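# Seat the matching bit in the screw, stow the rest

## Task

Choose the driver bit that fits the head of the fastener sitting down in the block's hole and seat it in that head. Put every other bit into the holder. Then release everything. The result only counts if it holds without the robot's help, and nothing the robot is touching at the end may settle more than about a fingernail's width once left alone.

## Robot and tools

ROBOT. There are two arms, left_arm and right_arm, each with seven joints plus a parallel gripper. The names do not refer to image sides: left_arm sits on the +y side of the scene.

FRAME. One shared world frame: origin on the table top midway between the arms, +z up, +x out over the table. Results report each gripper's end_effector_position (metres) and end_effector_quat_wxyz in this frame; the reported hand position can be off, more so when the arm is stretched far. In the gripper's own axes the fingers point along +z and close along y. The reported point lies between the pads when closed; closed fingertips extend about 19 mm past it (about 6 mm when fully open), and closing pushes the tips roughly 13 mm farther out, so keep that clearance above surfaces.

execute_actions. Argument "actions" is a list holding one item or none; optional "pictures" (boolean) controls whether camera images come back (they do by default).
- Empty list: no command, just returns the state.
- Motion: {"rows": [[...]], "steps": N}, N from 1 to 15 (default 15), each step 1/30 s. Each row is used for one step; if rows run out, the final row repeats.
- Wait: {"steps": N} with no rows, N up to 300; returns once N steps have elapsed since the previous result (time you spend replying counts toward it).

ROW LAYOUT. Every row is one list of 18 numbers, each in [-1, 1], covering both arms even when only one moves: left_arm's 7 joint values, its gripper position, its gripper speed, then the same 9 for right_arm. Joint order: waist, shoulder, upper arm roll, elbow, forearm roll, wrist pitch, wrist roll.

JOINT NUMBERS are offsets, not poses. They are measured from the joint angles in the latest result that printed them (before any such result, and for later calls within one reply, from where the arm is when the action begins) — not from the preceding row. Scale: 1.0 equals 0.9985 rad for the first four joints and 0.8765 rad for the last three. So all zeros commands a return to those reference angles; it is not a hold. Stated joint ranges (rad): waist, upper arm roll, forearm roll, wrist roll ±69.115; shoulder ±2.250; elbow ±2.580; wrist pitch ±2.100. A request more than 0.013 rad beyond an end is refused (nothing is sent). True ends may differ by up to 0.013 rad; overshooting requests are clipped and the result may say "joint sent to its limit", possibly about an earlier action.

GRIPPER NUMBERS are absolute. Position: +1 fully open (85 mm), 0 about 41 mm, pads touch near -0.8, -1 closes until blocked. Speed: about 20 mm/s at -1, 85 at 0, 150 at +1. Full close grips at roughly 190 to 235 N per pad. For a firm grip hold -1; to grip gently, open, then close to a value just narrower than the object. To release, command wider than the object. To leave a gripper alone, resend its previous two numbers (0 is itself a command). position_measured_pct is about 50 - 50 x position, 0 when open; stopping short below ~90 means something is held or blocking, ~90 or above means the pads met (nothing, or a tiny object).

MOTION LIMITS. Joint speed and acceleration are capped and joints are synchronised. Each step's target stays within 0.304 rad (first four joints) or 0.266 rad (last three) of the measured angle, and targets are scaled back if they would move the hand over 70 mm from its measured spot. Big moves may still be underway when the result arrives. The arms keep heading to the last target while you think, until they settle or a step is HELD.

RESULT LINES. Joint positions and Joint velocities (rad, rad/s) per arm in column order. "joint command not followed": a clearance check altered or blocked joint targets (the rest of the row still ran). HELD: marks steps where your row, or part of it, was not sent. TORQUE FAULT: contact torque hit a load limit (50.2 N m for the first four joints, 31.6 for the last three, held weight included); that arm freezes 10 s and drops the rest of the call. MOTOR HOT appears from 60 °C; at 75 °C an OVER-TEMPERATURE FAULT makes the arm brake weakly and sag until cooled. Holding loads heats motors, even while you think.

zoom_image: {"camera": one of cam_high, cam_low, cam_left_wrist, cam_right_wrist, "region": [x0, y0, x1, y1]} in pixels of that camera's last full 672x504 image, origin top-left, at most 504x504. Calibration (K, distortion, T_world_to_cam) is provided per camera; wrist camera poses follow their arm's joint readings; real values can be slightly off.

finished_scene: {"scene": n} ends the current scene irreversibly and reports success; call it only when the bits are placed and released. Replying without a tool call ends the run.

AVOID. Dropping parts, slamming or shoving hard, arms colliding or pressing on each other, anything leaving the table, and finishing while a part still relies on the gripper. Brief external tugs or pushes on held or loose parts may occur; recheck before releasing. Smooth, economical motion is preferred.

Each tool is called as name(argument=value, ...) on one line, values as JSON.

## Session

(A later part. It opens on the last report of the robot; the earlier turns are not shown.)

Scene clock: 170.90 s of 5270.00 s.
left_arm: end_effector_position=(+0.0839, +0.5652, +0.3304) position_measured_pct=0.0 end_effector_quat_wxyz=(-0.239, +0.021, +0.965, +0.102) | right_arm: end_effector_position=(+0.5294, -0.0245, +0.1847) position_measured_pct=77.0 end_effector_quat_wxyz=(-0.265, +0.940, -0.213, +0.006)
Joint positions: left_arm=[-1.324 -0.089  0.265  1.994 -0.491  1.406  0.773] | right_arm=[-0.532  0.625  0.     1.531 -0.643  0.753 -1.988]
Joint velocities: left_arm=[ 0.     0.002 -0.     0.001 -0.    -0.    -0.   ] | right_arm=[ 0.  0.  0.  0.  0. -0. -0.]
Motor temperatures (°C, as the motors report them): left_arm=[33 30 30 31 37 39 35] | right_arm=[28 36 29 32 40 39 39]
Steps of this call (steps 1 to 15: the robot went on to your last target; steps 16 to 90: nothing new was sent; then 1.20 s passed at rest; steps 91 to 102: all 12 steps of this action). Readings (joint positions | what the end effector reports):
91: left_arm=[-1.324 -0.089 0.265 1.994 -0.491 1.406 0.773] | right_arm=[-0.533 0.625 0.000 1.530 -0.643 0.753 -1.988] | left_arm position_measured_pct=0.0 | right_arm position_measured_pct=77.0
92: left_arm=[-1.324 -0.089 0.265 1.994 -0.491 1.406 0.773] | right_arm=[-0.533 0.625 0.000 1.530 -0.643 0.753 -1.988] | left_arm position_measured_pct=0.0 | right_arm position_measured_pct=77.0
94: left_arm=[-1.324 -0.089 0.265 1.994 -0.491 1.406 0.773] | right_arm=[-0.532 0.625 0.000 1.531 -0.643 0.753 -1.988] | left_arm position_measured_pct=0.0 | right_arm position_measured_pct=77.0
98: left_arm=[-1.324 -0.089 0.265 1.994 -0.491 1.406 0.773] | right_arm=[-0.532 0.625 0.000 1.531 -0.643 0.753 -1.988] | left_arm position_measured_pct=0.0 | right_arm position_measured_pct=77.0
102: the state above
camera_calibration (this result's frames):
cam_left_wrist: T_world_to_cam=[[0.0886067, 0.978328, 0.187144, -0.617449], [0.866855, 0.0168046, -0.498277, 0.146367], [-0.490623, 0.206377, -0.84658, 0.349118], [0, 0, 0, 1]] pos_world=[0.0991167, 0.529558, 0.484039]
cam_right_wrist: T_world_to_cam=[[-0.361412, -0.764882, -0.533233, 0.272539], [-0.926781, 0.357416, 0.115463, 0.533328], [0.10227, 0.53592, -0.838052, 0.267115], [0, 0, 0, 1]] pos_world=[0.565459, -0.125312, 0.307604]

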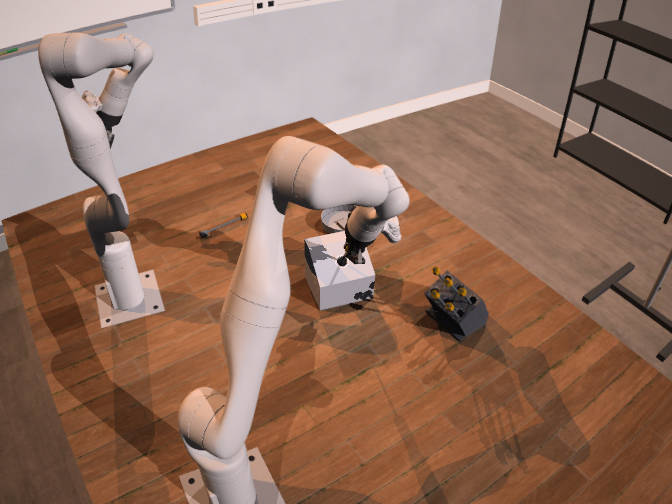

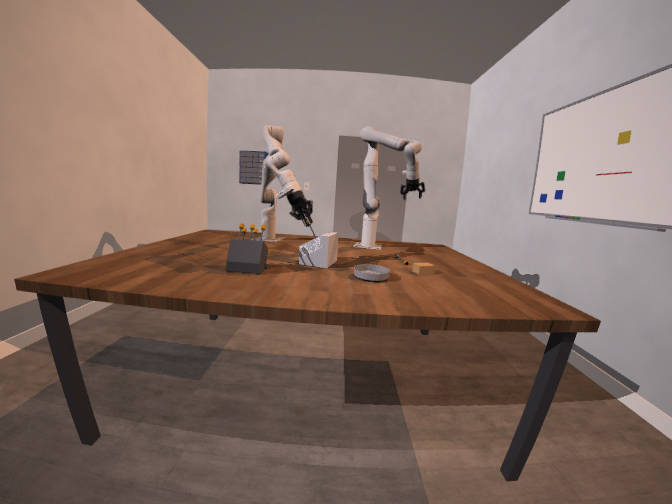

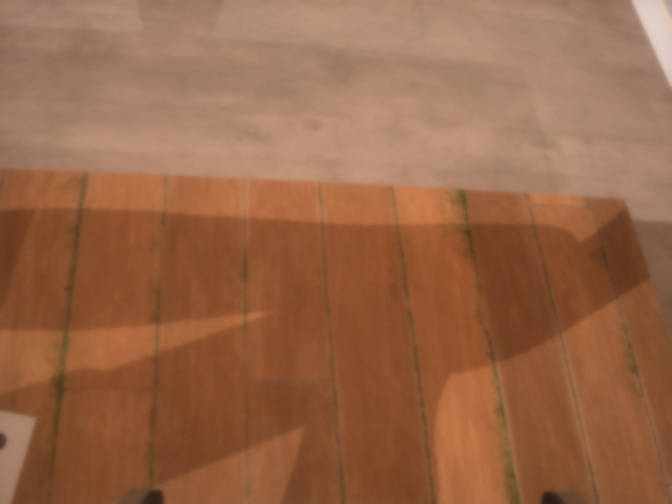

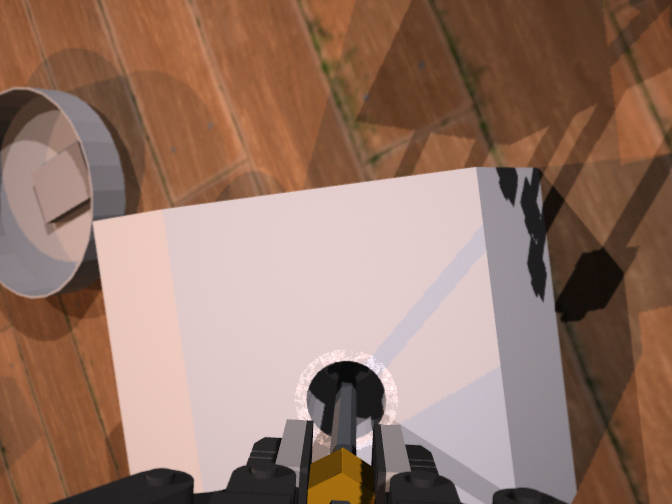

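execute_actions(actions=[{"rows":[[0,0,0,0,0,0,0,1,0,-0.0040,0.0082,0,0.0008,-0.0053,-0.0108,0.004,-1,-0.3]],"steps":12}], pictures=false)

execute_actions(actions=[{"rows":[[0,0,0,0,0,0,0,1,0,-0.0024,0.0049,0,0.0005,-0.0032,-0.0065,0.0024,-1,-0.3]],"steps":12}], pictures=false)

execute_actions(actions=[{"rows":[[0,0,0,0,0,0,0,1,0,-0.0024,0.0049,0,0.0005,-0.0032,-0.0065,0.0024,-1,-0.3]],"steps":12}])

zoom_image(camera="cam_right_wrist", region=[315,352,385,402])

Scene clock: 175.30 s of 5270.00 s.
left_arm: end_effector_position=(+0.0839, +0.5652, +0.3304) position_measured_pct=0.0 end_effector_quat_wxyz=(-0.239, +0.021, +0.965, +0.102) | right_arm: end_effector_position=(+0.5299, -0.0223, +0.1803) position_measured_pct=77.0 end_effector_quat_wxyz=(-0.265, +0.940, -0.213, +0.006)
Joint positions: left_arm=[-1.324 -0.089  0.265  1.994 -0.491  1.406  0.773] | right_arm=[-0.536  0.633  0.     1.532 -0.647  0.743 -1.985]
Joint velocities: left_arm=[-0.     0.    -0.     0.001 -0.     0.    -0.   ] | right_arm=[-0.001  0.001 -0.    -0.    -0.001 -0.001  0.001]
Motor temperatures (°C, as the motors report them): left_arm=[33 30 30 31 37 39 35] | right_arm=[28 36 29 32 40 39 39]
Steps of this call (steps 1 to 15: the robot went on to your last target; steps 16 to 90: nothing new was sent; then 1.00 s passed at rest; steps 91 to 102: all 12 steps of this action). Readings (joint positions | what the end effector reports):
91: left_arm=[-1.324 -0.089 0.265 1.994 -0.491 1.406 0.773] | right_arm=[-0.533 0.626 0.000 1.531 -0.643 0.752 -1.988] | left_arm position_measured_pct=0.0 | right_arm position_measured_pct=77.0
92: left_arm=[-1.324 -0.089 0.265 1.994 -0.491 1.406 0.773] | right_arm=[-0.534 0.628 0.001 1.531 -0.644 0.749 -1.987] | left_arm position_measured_pct=0.0 | right_arm position_measured_pct=77.0
94: left_arm=[-1.324 -0.089 0.265 1.994 -0.491 1.406 0.773] | right_arm=[-0.535 0.631 0.000 1.532 -0.646 0.746 -1.986] | left_arm position_measured_pct=0.0 | right_arm position_measured_pct=77.0
98: left_arm=[-1.324 -0.089 0.265 1.994 -0.491 1.406 0.773] | right_arm=[-0.536 0.633 0.000 1.532 -0.647 0.743 -1.985] | left_arm position_measured_pct=0.0 | right_arm position_measured_pct=77.0
102: the state above

Scene clock: 175.70 s of 5270.00 s.
left_arm: end_effector_position=(+0.0839, +0.5652, +0.3304) position_measured_pct=0.0 end_effector_quat_wxyz=(-0.239, +0.021, +0.965, +0.102) | right_arm: end_effector_position=(+0.5302, -0.0210, +0.1777) position_measured_pct=77.0 end_effector_quat_wxyz=(-0.265, +0.940, -0.214, +0.006)
Joint positions: left_arm=[-1.324 -0.089  0.265  1.994 -0.491  1.406  0.773] | right_arm=[-0.538  0.638  0.     1.533 -0.65   0.737 -1.983]
Joint velocities: left_arm=[ 0.    -0.001  0.    -0.001 -0.    -0.     0.   ] | right_arm=[ 0.     0.001  0.    -0.    -0.001 -0.     0.   ]
Motor temperatures (°C, as the motors report them): left_arm=[33 30 30 31 37 39 35] | right_arm=[28 36 29 32 40 39 39]
Steps of this call (steps 1 to 12: all 12 steps of this action). Readings (joint positions | what the end effector reports):
1: left_arm=[-1.324 -0.089 0.265 1.994 -0.491 1.406 0.773] | right_arm=[-0.536 0.634 0.000 1.532 -0.647 0.743 -1.985] | left_arm position_measured_pct=0.0 | right_arm position_measured_pct=77.0
2: left_arm=[-1.324 -0.089 0.265 1.994 -0.491 1.406 0.773] | right_arm=[-0.537 0.635 0.000 1.532 -0.648 0.741 -1.984] | left_arm position_measured_pct=0.0 | right_arm position_measured_pct=77.0
4: left_arm=[-1.324 -0.089 0.265 1.994 -0.491 1.406 0.773] | right_arm=[-0.538 0.637 0.000 1.532 -0.649 0.739 -1.983] | left_arm position_measured_pct=0.0 | right_arm position_measured_pct=77.0
8: left_arm=[-1.324 -0.089 0.265 1.994 -0.491 1.406 0.773] | right_arm=[-0.538 0.638 0.000 1.533 -0.650 0.738 -1.983] | left_arm position_measured_pct=0.0 | right_arm position_measured_pct=77.0
12: the state above

Scene clock: 176.10 s of 5270.00 s.
left_arm: end_effector_position=(+0.0839, +0.5652, +0.3304) position_measured_pct=0.0 end_effector_quat_wxyz=(-0.239, +0.021, +0.965, +0.102) | right_arm: end_effector_position=(+0.5305, -0.0197, +0.1751) position_measured_pct=77.0 end_effector_quat_wxyz=(-0.265, +0.940, -0.214, +0.006)
Joint positions: left_arm=[-1.324 -0.089  0.265  1.994 -0.491  1.406  0.773] | right_arm=[-0.541  0.643  0.     1.533 -0.653  0.732 -1.981]
Joint velocities: left_arm=[ 0.     0.001 -0.     0.002  0.     0.     0.   ] | right_arm=[-0.     0.002 -0.     0.    -0.    -0.     0.001]
Motor temperatures (°C, as the motors report them): left_arm=[33 30 30 31 37 39 35] | right_arm=[28 36 29 32 40 39 39]
Steps of this call (steps 1 to 12: all 12 steps of this action). Readings (joint positions | what the end effector reports):
1: left_arm=[-1.324 -0.089 0.265 1.994 -0.491 1.406 0.773] | right_arm=[-0.539 0.638 0.000 1.533 -0.650 0.737 -1.982] | left_arm position_measured_pct=0.0 | right_arm position_measured_pct=77.0
2: left_arm=[-1.324 -0.089 0.265 1.994 -0.491 1.406 0.773] | right_arm=[-0.539 0.640 0.000 1.533 -0.651 0.735 -1.982] | left_arm position_measured_pct=0.0 | right_arm position_measured_pct=77.0
4: left_arm=[-1.324 -0.089 0.265 1.994 -0.491 1.406 0.773] | right_arm=[-0.540 0.642 0.000 1.533 -0.652 0.733 -1.981] | left_arm position_measured_pct=0.0 | right_arm position_measured_pct=77.0
8: left_arm=[-1.324 -0.089 0.265 1.994 -0.491 1.406 0.773] | right_arm=[-0.541 0.642 0.000 1.533 -0.653 0.732 -1.981] | left_arm position_measured_pct=0.0 | right_arm position_measured_pct=77.0
12: the state above
camera_calibration (this result's frames):
cam_left_wrist: T_world_to_cam=[[0.0886078, 0.978328, 0.187145, -0.61745], [0.866856, 0.0168037, -0.498276, 0.146366], [-0.490622, 0.206379, -0.84658, 0.349117], [0, 0, 0, 1]] pos_world=[0.0991174, 0.529559, 0.484039]
cam_right_wrist: T_world_to_cam=[[-0.361799, -0.764987, -0.532819, 0.271692], [-0.926529, 0.358314, 0.114695, 0.533739], [0.103177, 0.535169, -0.83842, 0.255916], [0, 0, 0, 1]] pos_world=[0.566418, -0.120364, 0.298111]

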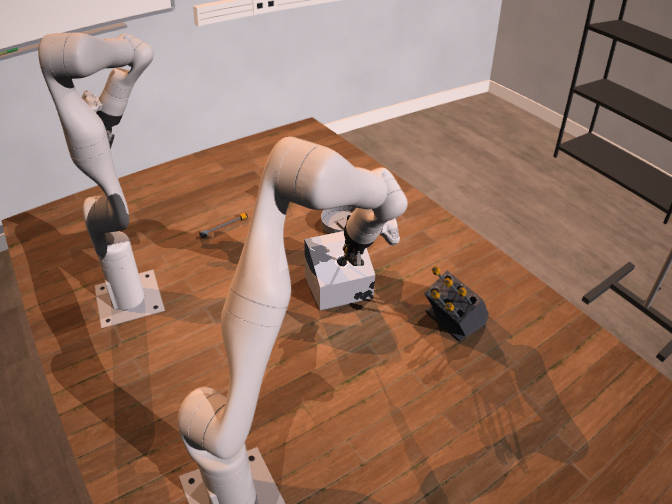

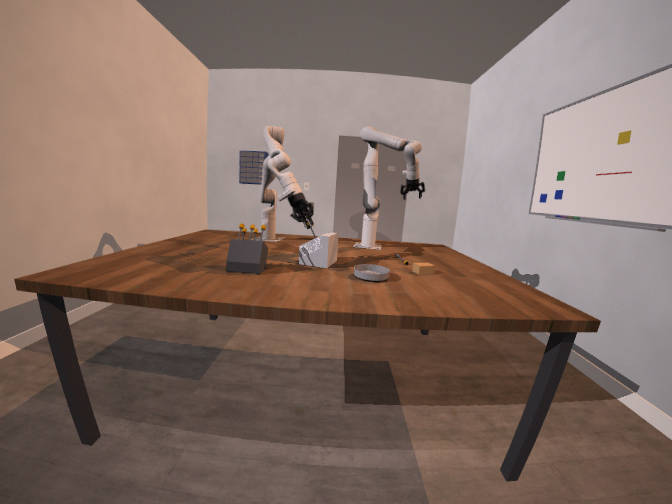

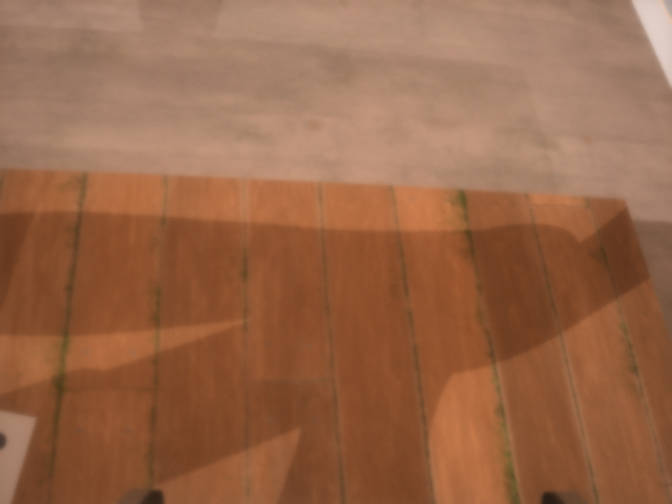

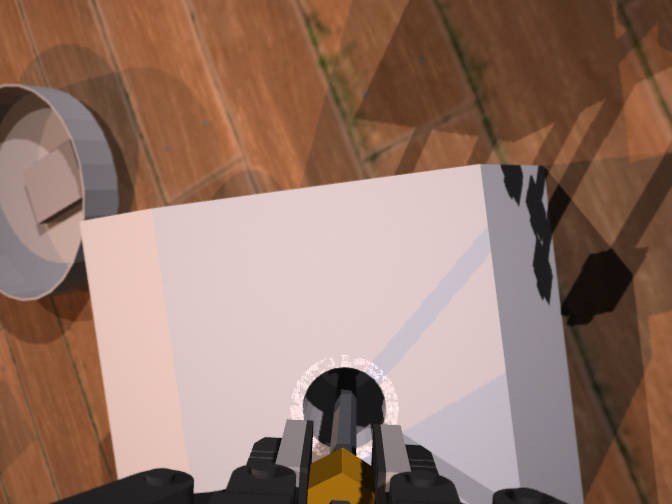

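Region (315, 352, 385, 402) of cam_right_wrist's 672x504 image, scaled by 7.200; it fills the top 360 rows of this view, and the rest is white.

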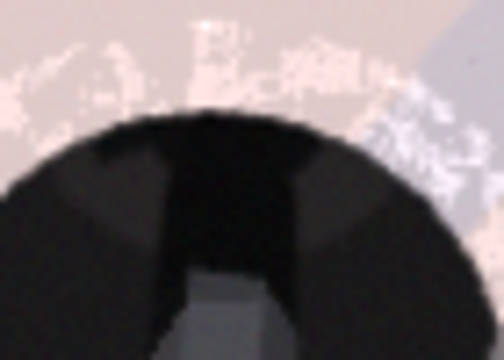

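execute_actions(actions=[{"rows":[[0,0,0,0,0,0,0,1,0,-0.0008,0,0,-0.0008,0,0,0,-1,-0.3]],"steps":10}], pictures=false)

execute_actions(actions=[{"rows":[[0,0,0,0,0,0,0,1,0,-0.0027,0.0049,0,0.0003,-0.0032,-0.0065,0.0024,-1,-0.3]],"steps":12}], pictures=false)

execute_actions(actions=[{"rows":[[0,0,0,0,0,0,0,1,0,-0.0027,0.0049,0,0.0003,-0.0032,-0.0065,0.0024,-1,-0.3]],"steps":12}])

zoom_image(camera="cam_right_wrist", region=[315,352,385,402])

Scene clock: 180.83 s of 5270.00 s.
left_arm: end_effector_position=(+0.0839, +0.5652, +0.3304) position_measured_pct=0.0 end_effector_quat_wxyz=(-0.239, +0.021, +0.965, +0.102) | right_arm: end_effector_position=(+0.5306, -0.0191, +0.1754) position_measured_pct=77.0 end_effector_quat_wxyz=(-0.265, +0.940, -0.213, +0.006)
Joint positions: left_arm=[-1.324 -0.089  0.265  1.994 -0.491  1.406  0.773] | right_arm=[-0.541  0.643  0.     1.532 -0.653  0.732 -1.981]
Joint velocities: left_arm=[-0.    -0.002  0.     0.001  0.    -0.    -0.   ] | right_arm=[-0.     0.001 -0.    -0.     0.001 -0.    -0.   ]
Motor temperatures (°C, as the motors report them): left_arm=[33 30 30 31 37 39 35] | right_arm=[28 36 29 32 40 39 39]
Steps of this call (steps 1 to 15: the robot went on to your last target; steps 16 to 90: nothing new was sent; then 1.40 s passed at rest; steps 91 to 100: all 10 steps of this action). Readings (joint positions | what the end effector reports):
91: left_arm=[-1.324 -0.089 0.265 1.994 -0.491 1.406 0.773] | right_arm=[-0.541 0.643 0.000 1.533 -0.653 0.732 -1.981] | left_arm position_measured_pct=0.0 | right_arm position_measured_pct=77.0
92: left_arm=[-1.324 -0.089 0.265 1.994 -0.491 1.406 0.773] | right_arm=[-0.541 0.643 0.000 1.533 -0.653 0.732 -1.981] | left_arm position_measured_pct=0.0 | right_arm position_measured_pct=77.0
94: left_arm=[-1.324 -0.089 0.265 1.994 -0.491 1.406 0.773] | right_arm=[-0.541 0.643 0.000 1.532 -0.653 0.732 -1.981] | left_arm position_measured_pct=0.0 | right_arm position_measured_pct=77.0
98: left_arm=[-1.324 -0.089 0.265 1.994 -0.491 1.406 0.773] | right_arm=[-0.541 0.643 0.000 1.532 -0.653 0.732 -1.981] | left_arm position_measured_pct=0.0 | right_arm position_measured_pct=77.0
100: the state above

Scene clock: 181.23 s of 5270.00 s.
left_arm: end_effector_position=(+0.0839, +0.5652, +0.3304) position_measured_pct=0.0 end_effector_quat_wxyz=(-0.239, +0.021, +0.965, +0.102) | right_arm: end_effector_position=(+0.5309, -0.0178, +0.1730) position_measured_pct=77.0 end_effector_quat_wxyz=(-0.265, +0.940, -0.213, +0.007)
Joint positions: left_arm=[-1.324 -0.089  0.265  1.994 -0.491  1.406  0.773] | right_arm=[-0.544  0.647  0.     1.533 -0.655  0.726 -1.978]
Joint velocities: left_arm=[-0.  0.  0. -0. -0. -0. -0.] | right_arm=[ 0.    -0.    -0.002  0.    -0.001 -0.001 -0.001]
Motor temperatures (°C, as the motors report them): left_arm=[33 30 30 31 37 39 35] | right_arm=[28 36 29 32 40 39 39]
Steps of this call (steps 1 to 12: all 12 steps of this action). Readings (joint positions | what the end effector reports):
1: left_arm=[-1.324 -0.089 0.265 1.994 -0.491 1.406 0.773] | right_arm=[-0.542 0.643 0.000 1.532 -0.653 0.731 -1.980] | left_arm position_measured_pct=0.0 | right_arm position_measured_pct=77.0
2: left_arm=[-1.324 -0.089 0.265 1.994 -0.491 1.406 0.773] | right_arm=[-0.543 0.645 0.000 1.532 -0.654 0.730 -1.980] | left_arm position_measured_pct=0.0 | right_arm position_measured_pct=77.0
4: left_arm=[-1.324 -0.089 0.265 1.994 -0.491 1.406 0.773] | right_arm=[-0.544 0.646 0.000 1.533 -0.655 0.728 -1.979] | left_arm position_measured_pct=0.0 | right_arm position_measured_pct=77.0
8: left_arm=[-1.324 -0.089 0.265 1.994 -0.491 1.406 0.773] | right_arm=[-0.544 0.647 0.000 1.533 -0.655 0.726 -1.979] | left_arm position_measured_pct=0.0 | right_arm position_measured_pct=77.0
12: the state above

Scene clock: 181.63 s of 5270.00 s.
left_arm: end_effector_position=(+0.0839, +0.5652, +0.3304) position_measured_pct=0.0 end_effector_quat_wxyz=(-0.239, +0.021, +0.965, +0.102) | right_arm: end_effector_position=(+0.5322, -0.0179, +0.1729) position_measured_pct=77.0 end_effector_quat_wxyz=(-0.265, +0.940, -0.214, +0.009)
Joint positions: left_arm=[-1.324 -0.089  0.265  1.994 -0.491  1.406  0.773] | right_arm=[-0.545  0.647  0.002  1.533 -0.658  0.722 -1.976]
Joint velocities: left_arm=[ 0.    -0.002 -0.     0.    -0.     0.     0.   ] | right_arm=[-0.    -0.002  0.     0.    -0.002 -0.001 -0.   ]
Motor temperatures (°C, as the motors report them): left_arm=[33 30 30 31 37 39 35] | right_arm=[28 36 29 32 40 39 39]
Steps of this call (steps 1 to 12: all 12 steps of this action). Readings (joint positions | what the end effector reports):
1: left_arm=[-1.324 -0.089 0.265 1.994 -0.491 1.406 0.773] | right_arm=[-0.544 0.648 0.001 1.533 -0.656 0.726 -1.978] | left_arm position_measured_pct=0.0 | right_arm position_measured_pct=77.0
2: left_arm=[-1.324 -0.089 0.265 1.994 -0.491 1.406 0.773] | right_arm=[-0.545 0.648 0.001 1.532 -0.656 0.724 -1.978] | left_arm position_measured_pct=0.0 | right_arm position_measured_pct=77.0
4: left_arm=[-1.324 -0.089 0.265 1.994 -0.491 1.406 0.773] | right_arm=[-0.545 0.648 0.002 1.532 -0.657 0.723 -1.977] | left_arm position_measured_pct=0.0 | right_arm position_measured_pct=77.0
8: left_arm=[-1.324 -0.089 0.265 1.994 -0.491 1.406 0.773] | right_arm=[-0.545 0.648 0.002 1.533 -0.658 0.722 -1.976] | left_arm position_measured_pct=0.0 | right_arm position_measured_pct=77.0
12: the state above
camera_calibration (this result's frames):
cam_left_wrist: T_world_to_cam=[[0.0886096, 0.978328, 0.187146, -0.617452], [0.866856, 0.0168025, -0.498275, 0.146365], [-0.490621, 0.206381, -0.84658, 0.349116], [0, 0, 0, 1]] pos_world=[0.0991183, 0.52956, 0.484039]
cam_right_wrist: T_world_to_cam=[[-0.360215, -0.76437, -0.534775, 0.271981], [-0.926614, 0.359448, 0.11038, 0.535701], [0.107853, 0.53529, -0.837754, 0.250302], [0, 0, 0, 1]] pos_world=[0.567364, -0.118647, 0.296009]

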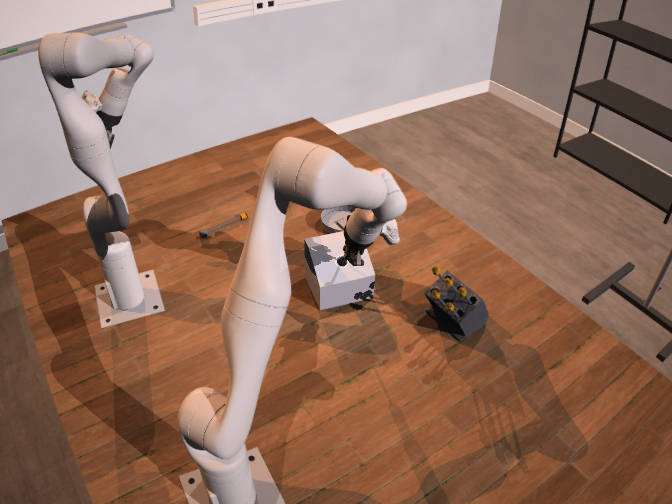

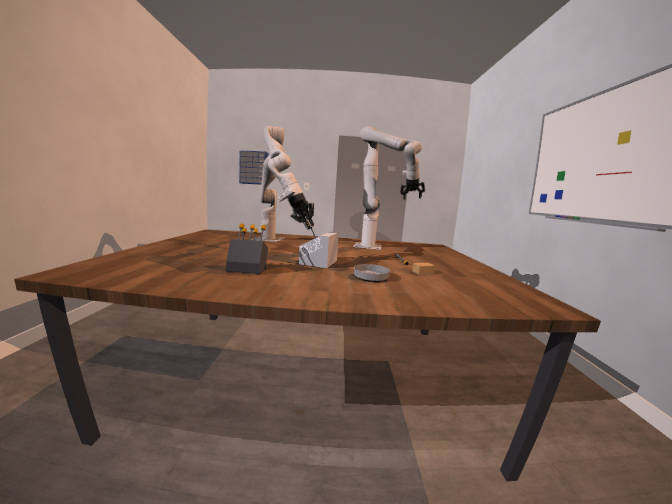

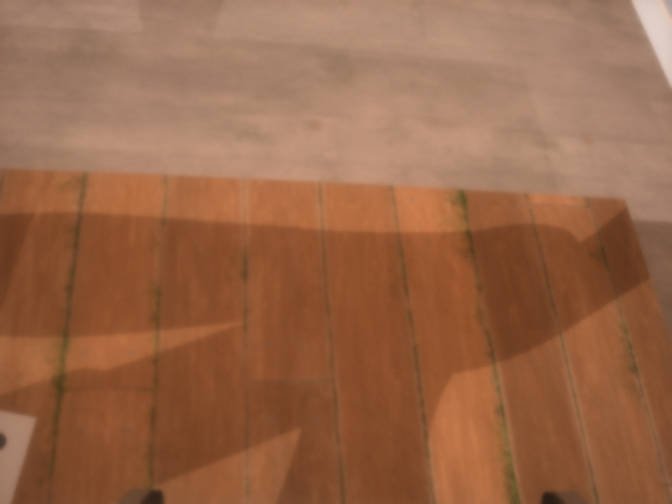

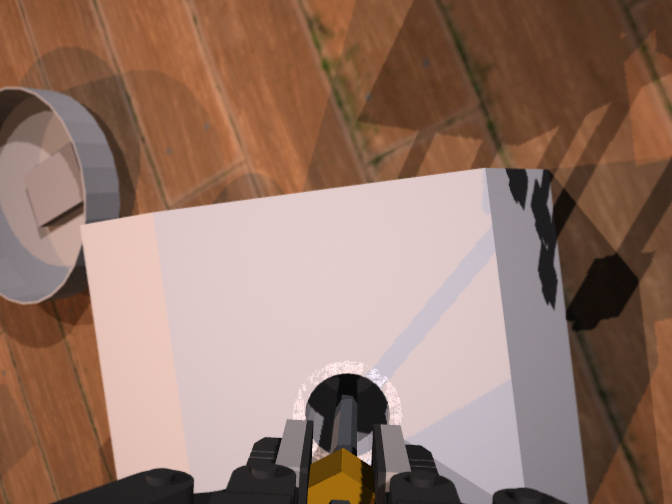

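Region (315, 352, 385, 402) of cam_right_wrist's 672x504 image, scaled by 7.200; it fills the top 360 rows of this view, and the rest is white.

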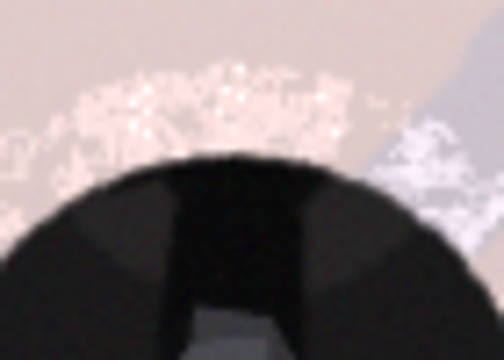

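execute_actions(actions=[{"rows":[[0,0,0,0,0,0,0,1,0,0.001,0.001,-0.002,0,0.003,0.005,-0.002,-1,-0.3]],"steps":12}], pictures=false)

execute_actions(actions=[{"rows":[[0,0,0,0,0,0,0,1,0,0.0016,-0.0033,0,-0.0003,0.0021,0.0043,-0.0016,-1,-0.3]],"steps":12}])

zoom_image(camera="cam_right_wrist", region=[315,352,385,402])

execute_actions(actions=[{"rows":[[0,0,0,0,0,0,0,1,0,0,0,0,0,0,0,0.12,-1,-0.3]],"steps":14}])

zoom_image(camera="cam_right_wrist", region=[315,352,385,402])

Scene clock: 190.07 s of 5270.00 s.
left_arm: end_effector_position=(+0.0839, +0.5652, +0.3304) position_measured_pct=0.0 end_effector_quat_wxyz=(-0.239, +0.021, +0.965, +0.102) | right_arm: end_effector_position=(+0.5310, -0.0179, +0.1726) position_measured_pct=77.0 end_effector_quat_wxyz=(-0.265, +0.940, -0.213, +0.007)
Joint positions: left_arm=[-1.324 -0.089  0.265  1.994 -0.491  1.406  0.773] | right_arm=[-0.543  0.648 -0.     1.532 -0.655  0.726 -1.978]
Joint velocities: left_arm=[ 0.     0.001  0.     0.001 -0.    -0.     0.   ] | right_arm=[-0.001 -0.001 -0.001 -0.     0.     0.001  0.   ]
Motor temperatures (°C, as the motors report them): left_arm=[33 30 30 31 37 39 35] | right_arm=[28 36 29 32 40 39 39]
Steps of this call (steps 1 to 15: the robot went on to your last target; steps 16 to 90: nothing new was sent; then 5.03 s passed at rest; steps 91 to 102: all 12 steps of this action). Readings (joint positions | what the end effector reports):
91: left_arm=[-1.324 -0.089 0.265 1.994 -0.491 1.406 0.773] | right_arm=[-0.544 0.647 0.002 1.533 -0.657 0.723 -1.977] | left_arm position_measured_pct=0.0 | right_arm position_measured_pct=77.0
92: left_arm=[-1.324 -0.089 0.265 1.994 -0.491 1.406 0.773] | right_arm=[-0.544 0.647 0.001 1.533 -0.657 0.724 -1.977] | left_arm position_measured_pct=0.0 | right_arm position_measured_pct=77.0
94: left_arm=[-1.324 -0.089 0.265 1.994 -0.491 1.406 0.773] | right_arm=[-0.544 0.648 0.000 1.533 -0.656 0.725 -1.978] | left_arm position_measured_pct=0.0 | right_arm position_measured_pct=77.0
98: left_arm=[-1.324 -0.089 0.265 1.994 -0.491 1.406 0.773] | right_arm=[-0.544 0.648 -0.000 1.533 -0.655 0.726 -1.978] | left_arm position_measured_pct=0.0 | right_arm position_measured_pct=77.0
102: the state above

Scene clock: 190.47 s of 5270.00 s.
left_arm: end_effector_position=(+0.0839, +0.5652, +0.3304) position_measured_pct=0.0 end_effector_quat_wxyz=(-0.239, +0.021, +0.965, +0.102) | right_arm: end_effector_position=(+0.5308, -0.0188, +0.1744) position_measured_pct=77.0 end_effector_quat_wxyz=(-0.265, +0.940, -0.213, +0.006)
Joint positions: left_arm=[-1.324 -0.089  0.265  1.994 -0.491  1.406  0.773] | right_arm=[-0.542  0.645 -0.     1.532 -0.653  0.73  -1.98 ]
Joint velocities: left_arm=[-0. -0.  0.  0.  0. -0.  0.] | right_arm=[-0.001 -0.     0.    -0.     0.001  0.001 -0.   ]
Motor temperatures (°C, as the motors report them): left_arm=[33 30 30 31 37 39 35] | right_arm=[28 36 29 32 40 39 39]
Steps of this call (steps 1 to 12: all 12 steps of this action). Readings (joint positions | what the end effector reports):
1: left_arm=[-1.324 -0.089 0.265 1.994 -0.491 1.406 0.773] | right_arm=[-0.543 0.647 -0.000 1.532 -0.655 0.727 -1.978] | left_arm position_measured_pct=0.0 | right_arm position_measured_pct=77.0
2: left_arm=[-1.324 -0.089 0.265 1.994 -0.491 1.406 0.773] | right_arm=[-0.543 0.646 -0.000 1.532 -0.654 0.728 -1.979] | left_arm position_measured_pct=0.0 | right_arm position_measured_pct=77.0
4: left_arm=[-1.324 -0.089 0.265 1.994 -0.491 1.406 0.773] | right_arm=[-0.542 0.645 0.000 1.532 -0.654 0.729 -1.979] | left_arm position_measured_pct=0.0 | right_arm position_measured_pct=77.0
8: left_arm=[-1.324 -0.089 0.265 1.994 -0.491 1.406 0.773] | right_arm=[-0.542 0.645 -0.000 1.532 -0.653 0.730 -1.979] | left_arm position_measured_pct=0.0 | right_arm position_measured_pct=77.0
12: the state above
camera_calibration (this result's frames):
cam_left_wrist: T_world_to_cam=[[0.0886108, 0.978327, 0.187146, -0.617453], [0.866857, 0.0168016, -0.498274, 0.146365], [-0.49062, 0.206382, -0.846581, 0.349116], [0, 0, 0, 1]] pos_world=[0.0991188, 0.529561, 0.484039]
cam_right_wrist: T_world_to_cam=[[-0.360556, -0.765311, -0.533196, 0.271491], [-0.926981, 0.357422, 0.113823, 0.534174], [0.103466, 0.535302, -0.8383, 0.254618], [0, 0, 0, 1]] pos_world=[0.566713, -0.119448, 0.297403]

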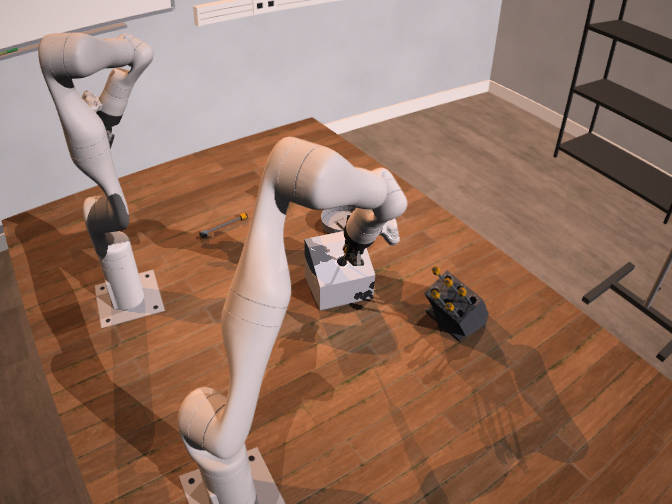

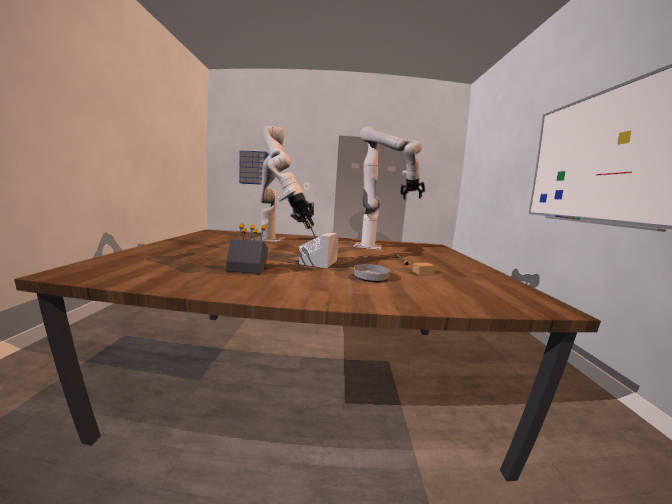

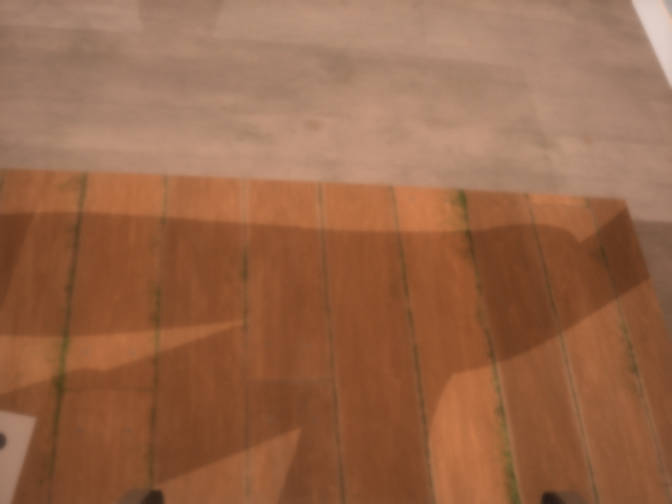

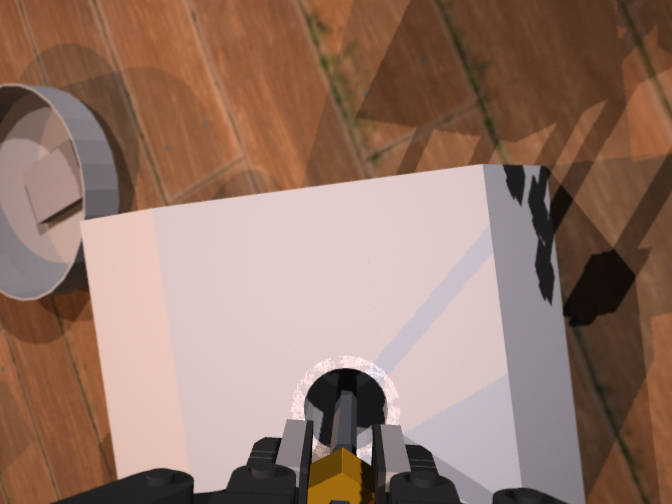

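Region (315, 352, 385, 402) of cam_right_wrist's 672x504 image, scaled by 7.200; it fills the top 360 rows of this view, and the rest is white.

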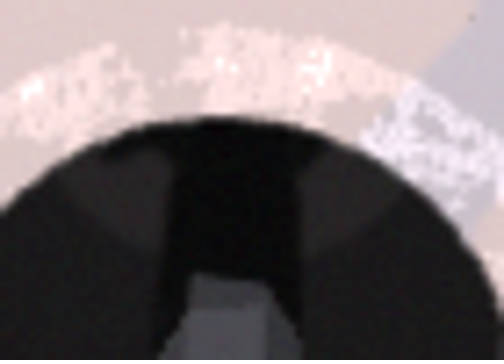

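Scene clock: 190.93 s of 5270.00 s.
left_arm: end_effector_position=(+0.0839, +0.5653, +0.3304) position_measured_pct=0.0 end_effector_quat_wxyz=(-0.239, +0.021, +0.965, +0.102) | right_arm: end_effector_position=(+0.5308, -0.0188, +0.1744) position_measured_pct=77.0 end_effector_quat_wxyz=(-0.264, +0.950, -0.163, +0.020)
Joint positions: left_arm=[-1.324 -0.089  0.265  1.994 -0.491  1.406  0.773] | right_arm=[-0.542  0.645 -0.     1.532 -0.653  0.73  -1.875]
Joint velocities: left_arm=[-0.    -0.001  0.    -0.    -0.    -0.    -0.   ] | right_arm=[ 0.     0.001  0.    -0.     0.    -0.     0.004]
Motor temperatures (°C, as the motors report them): left_arm=[33 30 30 31 37 39 35] | right_arm=[28 36 29 32 40 39 39]
Steps of this call (steps 1 to 14: all 14 steps of this action). Readings (joint positions | what the end effector reports):
1: left_arm=[-1.324 -0.089 0.265 1.994 -0.491 1.406 0.773] | right_arm=[-0.542 0.645 -0.000 1.532 -0.653 0.730 -1.978] | left_arm position_measured_pct=0.0 | right_arm position_measured_pct=77.0
2: left_arm=[-1.324 -0.089 0.265 1.994 -0.491 1.406 0.773] | right_arm=[-0.542 0.645 -0.000 1.532 -0.653 0.730 -1.968] | left_arm position_measured_pct=0.0 | right_arm position_measured_pct=77.0
4: left_arm=[-1.324 -0.089 0.265 1.994 -0.491 1.406 0.773] | right_arm=[-0.542 0.645 -0.000 1.532 -0.653 0.730 -1.924] | left_arm position_measured_pct=0.0 | right_arm position_measured_pct=77.0
8: left_arm=[-1.324 -0.089 0.265 1.994 -0.491 1.406 0.773] | right_arm=[-0.542 0.645 -0.000 1.532 -0.653 0.730 -1.879] | left_arm position_measured_pct=0.0 | right_arm position_measured_pct=77.0
14: the state above
camera_calibration (this result's frames):
cam_left_wrist: T_world_to_cam=[[0.0886113, 0.978327, 0.187147, -0.617454], [0.866857, 0.0168012, -0.498274, 0.146365], [-0.490619, 0.206382, -0.846581, 0.349116], [0, 0, 0, 1]] pos_world=[0.099119, 0.529561, 0.484039]
cam_right_wrist: T_world_to_cam=[[-0.261932, -0.80047, -0.53911, 0.219512], [-0.960007, 0.273348, 0.0605621, 0.559414], [0.0988866, 0.533412, -0.840055, 0.25732], [0, 0, 0, 1]] pos_world=[0.569093, -0.11446, 0.300624]

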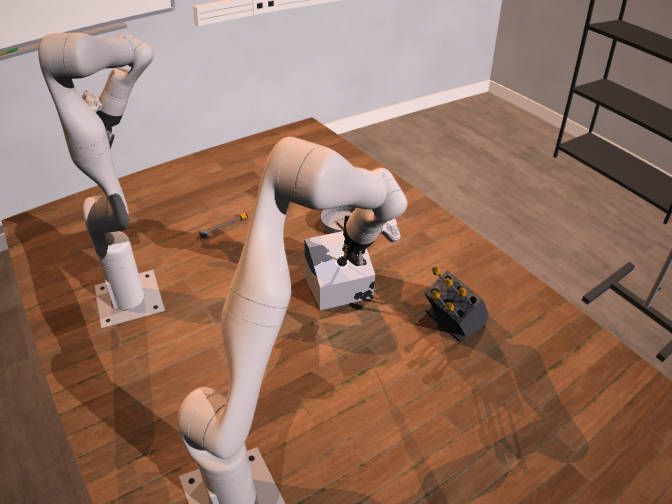

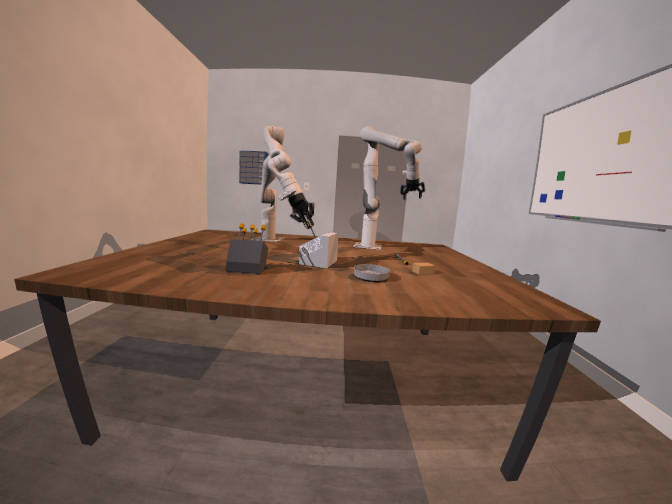

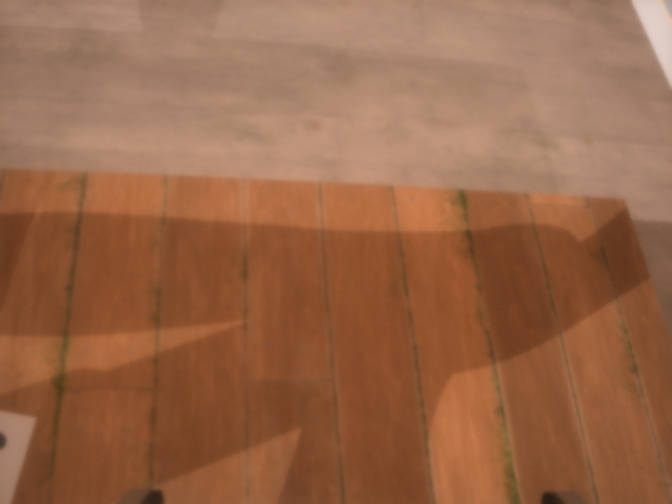

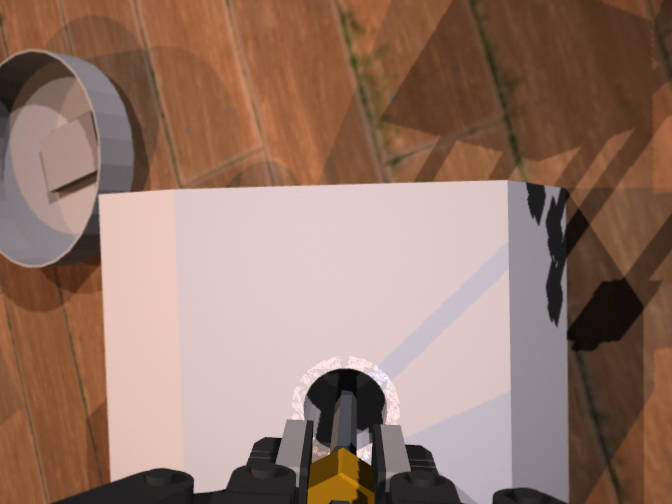

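Region (315, 352, 385, 402) of cam_right_wrist's 672x504 image, scaled by 7.200; it fills the top 360 rows of this view, and the rest is white.

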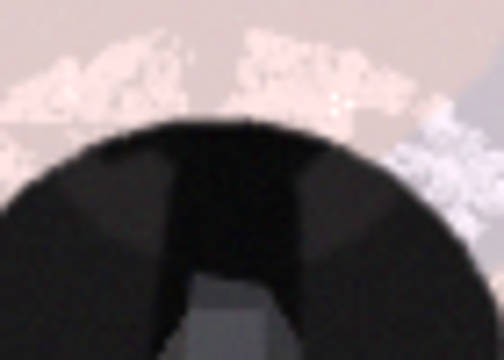

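execute_actions(actions=[{"rows":[[0,0,0,0,0,0,0,1,0,0.0004,0.0006,0,-0.0012,0,0,-0.12,-1,-0.3]],"steps":15}], pictures=false)

execute_actions(actions=[{"rows":[[0,0,0,0,0,0,0,1,0,-0.0027,0.0051,0,0.0003,-0.0032,-0.0065,0.0024,-1,-0.3],[0,0,0,0,0,0,0,1,0,-0.0027,0.0051,0,0.0003,-0.0032,-0.0065,0.0024,-1,-0.3],[0,0,0,0,0,0,0,1,0,-0.0027,0.0051,0,0.0003,-0.0032,-0.0065,0.0024,-1,-0.3],[0,0,0,0,0,0,0,1,0,-0.0027,0.0051,0,0.0003,-0.0032,-0.0065,0.0024,-1,-0.3],[0,0,0,0,0,0,0,1,0,-0.0027,0.0051,0,0.0003,-0.0032,-0.0065,0.0024,-1,-0.3],[0,0,0,0,0,0,0,1,0,-0.0027,0.0051,0,0.0003,-0.0032,-0.0065,0.03,-1,-0.3],[0,0,0,0,0,0,0,1,0,-0.0027,0.0051,0,0.0003,-0.0032,-0.0065,0.03,-1,-0.3],[0,0,0,0,0,0,0,1,0,-0.0027,0.0051,0,0.0003,-0.0032,-0.0065,0.03,-1,-0.3],[0,0,0,0,0,0,0,1,0,-0.0027,0.0051,0,0.0003,-0.0032,-0.0065,-0.025,-1,-0.3],[0,0,0,0,0,0,0,1,0,-0.0027,0.0051,0,0.0003,-0.0032,-0.0065,-0.025,-1,-0.3],[0,0,0,0,0,0,0,1,0,-0.0027,0.0051,0,0.0003,-0.0032,-0.0065,-0.025,-1,-0.3],[0,0,0,0,0,0,0,1,0,-0.0027,0.0051,0,0.0003,-0.0032,-0.0065,-0.025,-1,-0.3],[0,0,0,0,0,0,0,1,0,-0.0027,0.0051,0,0.0003,-0.0032,-0.0065,0.0024,-1,-0.3]],"steps":15}], pictures=false)

execute_actions(actions=[{"steps":8}])

zoom_image(camera="cam_right_wrist", region=[315,352,385,402])

Scene clock: 203.10 s of 5270.00 s.
left_arm: end_effector_position=(+0.0839, +0.5653, +0.3304) position_measured_pct=0.0 end_effector_quat_wxyz=(-0.239, +0.021, +0.965, +0.102) | right_arm: end_effector_position=(+0.5314, -0.0188, +0.1744) position_measured_pct=77.0 end_effector_quat_wxyz=(-0.265, +0.940, -0.213, +0.007)
Joint positions: left_arm=[-1.324 -0.089  0.265  1.994 -0.491  1.406  0.773] | right_arm=[-0.542  0.645 -0.     1.531 -0.653  0.73  -1.98 ]
Joint velocities: left_arm=[ 0.    -0.002 -0.     0.    -0.    -0.     0.   ] | right_arm=[ 0.001 -0.001 -0.001 -0.     0.001 -0.001 -0.002]
Motor temperatures (°C, as the motors report them): left_arm=[33 30 30 31 37 39 35] | right_arm=[28 36 29 32 40 39 39]
Steps of this call (steps 1 to 15: the robot went on to your last target; steps 16 to 90: nothing new was sent; then 8.67 s passed at rest; steps 91 to 105: all 15 steps of this action). Readings (joint positions | what the end effector reports):
91: left_arm=[-1.324 -0.089 0.265 1.994 -0.491 1.406 0.773] | right_arm=[-0.542 0.645 -0.000 1.532 -0.653 0.730 -1.876] | left_arm position_measured_pct=0.0 | right_arm position_measured_pct=77.0
92: left_arm=[-1.324 -0.089 0.265 1.994 -0.491 1.406 0.773] | right_arm=[-0.542 0.645 -0.000 1.532 -0.653 0.730 -1.886] | left_arm position_measured_pct=0.0 | right_arm position_measured_pct=77.0
94: left_arm=[-1.324 -0.089 0.265 1.994 -0.491 1.406 0.773] | right_arm=[-0.542 0.645 -0.000 1.531 -0.653 0.730 -1.929] | left_arm position_measured_pct=0.0 | right_arm position_measured_pct=77.0
98: left_arm=[-1.324 -0.089 0.265 1.994 -0.491 1.406 0.773] | right_arm=[-0.542 0.645 0.000 1.531 -0.653 0.730 -1.975] | left_arm position_measured_pct=0.0 | right_arm position_measured_pct=77.0
105: the state above

Scene clock: 203.60 s of 5270.00 s.
left_arm: end_effector_position=(+0.0839, +0.5653, +0.3304) position_measured_pct=0.0 end_effector_quat_wxyz=(-0.239, +0.021, +0.965, +0.102) | right_arm: end_effector_position=(+0.5316, -0.0173, +0.1717) position_measured_pct=77.0 end_effector_quat_wxyz=(-0.265, +0.940, -0.217, +0.006)
Joint positions: left_arm=[-1.324 -0.089  0.265  1.994 -0.491  1.406  0.773] | right_arm=[-0.544  0.65  -0.     1.531 -0.656  0.724 -1.985]
Joint velocities: left_arm=[ 0.    -0.001 -0.    -0.001 -0.     0.    -0.   ] | right_arm=[-0.001  0.001  0.001  0.     0.001  0.     0.133]
Motor temperatures (°C, as the motors report them): left_arm=[33 30 30 31 37 39 35] | right_arm=[28 36 29 32 40 39 39]
Steps of this call (steps 1 to 15: all 15 steps of this action). Readings (joint positions | what the end effector reports):
1: left_arm=[-1.324 -0.089 0.265 1.994 -0.491 1.406 0.773] | right_arm=[-0.542 0.646 0.000 1.531 -0.654 0.729 -1.979] | left_arm position_measured_pct=0.0 | right_arm position_measured_pct=77.0
2: left_arm=[-1.324 -0.089 0.265 1.994 -0.491 1.406 0.773] | right_arm=[-0.543 0.647 0.000 1.531 -0.654 0.728 -1.979] | left_arm position_measured_pct=0.0 | right_arm position_measured_pct=77.0
4: left_arm=[-1.324 -0.089 0.265 1.994 -0.491 1.406 0.773] | right_arm=[-0.544 0.649 -0.000 1.531 -0.656 0.726 -1.978] | left_arm position_measured_pct=0.0 | right_arm position_measured_pct=77.0
8: left_arm=[-1.324 -0.089 0.265 1.994 -0.491 1.406 0.773] | right_arm=[-0.544 0.650 -0.000 1.531 -0.656 0.724 -1.964] | left_arm position_measured_pct=0.0 | right_arm position_measured_pct=77.0
15: the state above

Scene clock: 203.87 s of 5270.00 s.
left_arm: end_effector_position=(+0.0839, +0.5653, +0.3304) position_measured_pct=0.0 end_effector_quat_wxyz=(-0.239, +0.021, +0.965, +0.102) | right_arm: end_effector_position=(+0.5317, -0.0173, +0.1717) position_measured_pct=77.0 end_effector_quat_wxyz=(-0.265, +0.940, -0.213, +0.007)
Joint positions: left_arm=[-1.324 -0.089  0.265  1.994 -0.491  1.406  0.773] | right_arm=[-0.544  0.65  -0.     1.531 -0.656  0.724 -1.978]
Joint velocities: left_arm=[-0.    -0.001  0.     0.001 -0.    -0.     0.   ] | right_arm=[-0.001 -0.001  0.    -0.     0.001  0.     0.003]
Motor temperatures (°C, as the motors report them): left_arm=[33 30 30 31 37 39 35] | right_arm=[28 36 29 32 40 39 39]
Steps of this call (steps 1 to 8: the robot went on to your last target). Readings (joint positions | what the end effector reports):
1: left_arm=[-1.324 -0.089 0.265 1.994 -0.491 1.406 0.773] | right_arm=[-0.544 0.650 -0.000 1.531 -0.656 0.724 -1.982] | left_arm position_measured_pct=0.0 | right_arm position_measured_pct=77.0
2: left_arm=[-1.324 -0.089 0.265 1.994 -0.491 1.406 0.773] | right_arm=[-0.544 0.650 -0.000 1.531 -0.656 0.724 -1.980] | left_arm position_measured_pct=0.0 | right_arm position_measured_pct=77.0
4: left_arm=[-1.324 -0.089 0.265 1.994 -0.491 1.406 0.773] | right_arm=[-0.544 0.650 -0.000 1.531 -0.656 0.724 -1.979] | left_arm position_measured_pct=0.0 | right_arm position_measured_pct=77.0
8: the state above
camera_calibration (this result's frames):
cam_left_wrist: T_world_to_cam=[[0.0886124, 0.978327, 0.187147, -0.617455], [0.866857, 0.0168004, -0.498273, 0.146364], [-0.490618, 0.206383, -0.846581, 0.349115], [0, 0, 0, 1]] pos_world=[0.0991195, 0.529562, 0.484039]
cam_right_wrist: T_world_to_cam=[[-0.36065, -0.765092, -0.533447, 0.271635], [-0.926845, 0.357975, 0.113194, 0.53475], [0.104357, 0.535246, -0.838225, 0.251045], [0, 0, 0, 1]] pos_world=[0.567398, -0.117973, 0.294805]

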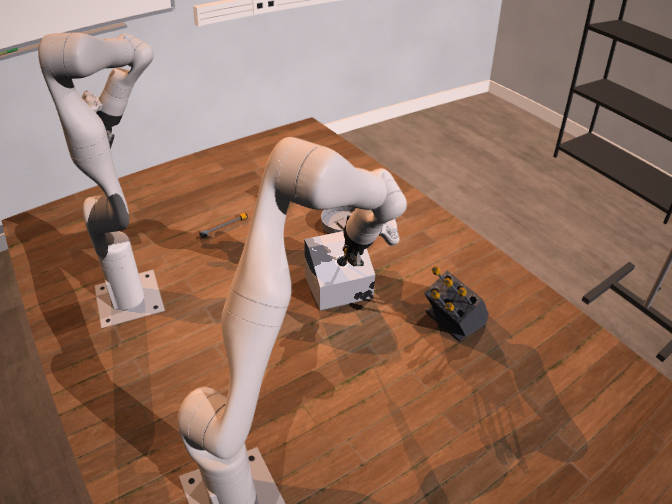

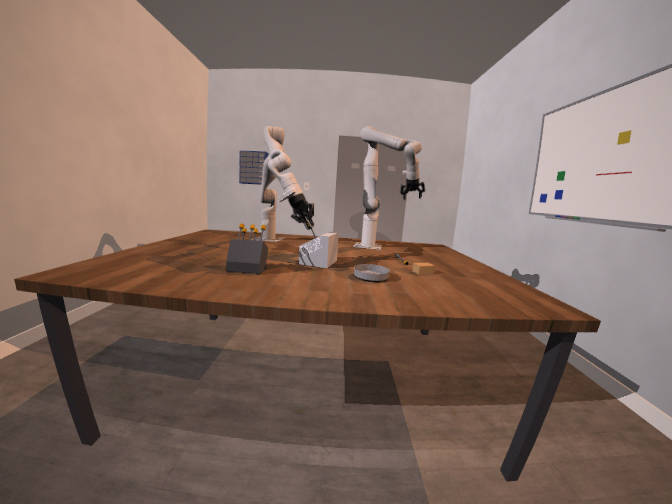

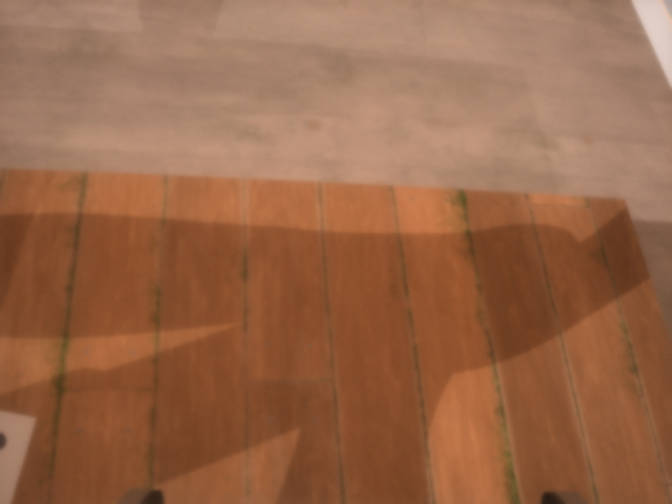

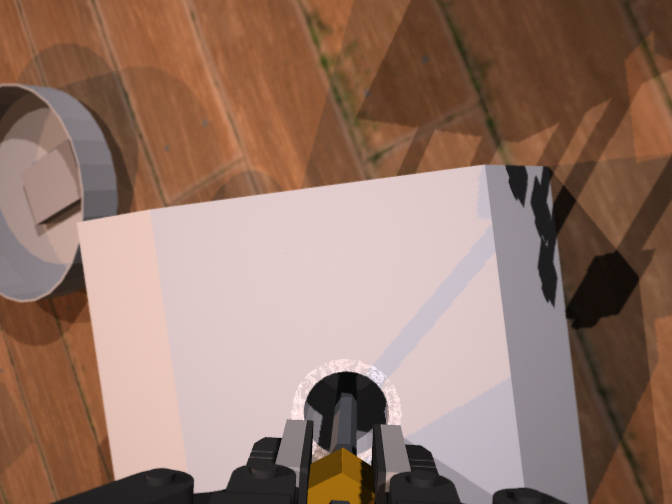

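Region (315, 352, 385, 402) of cam_right_wrist's 672x504 image, scaled by 7.200; it fills the top 360 rows of this view, and the rest is white.

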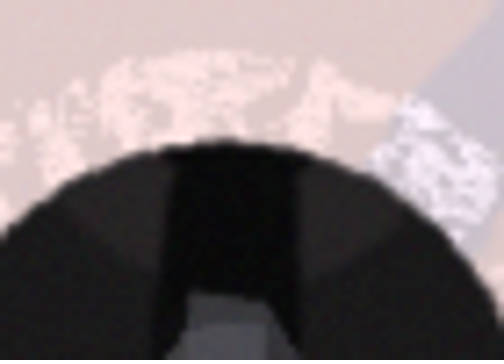

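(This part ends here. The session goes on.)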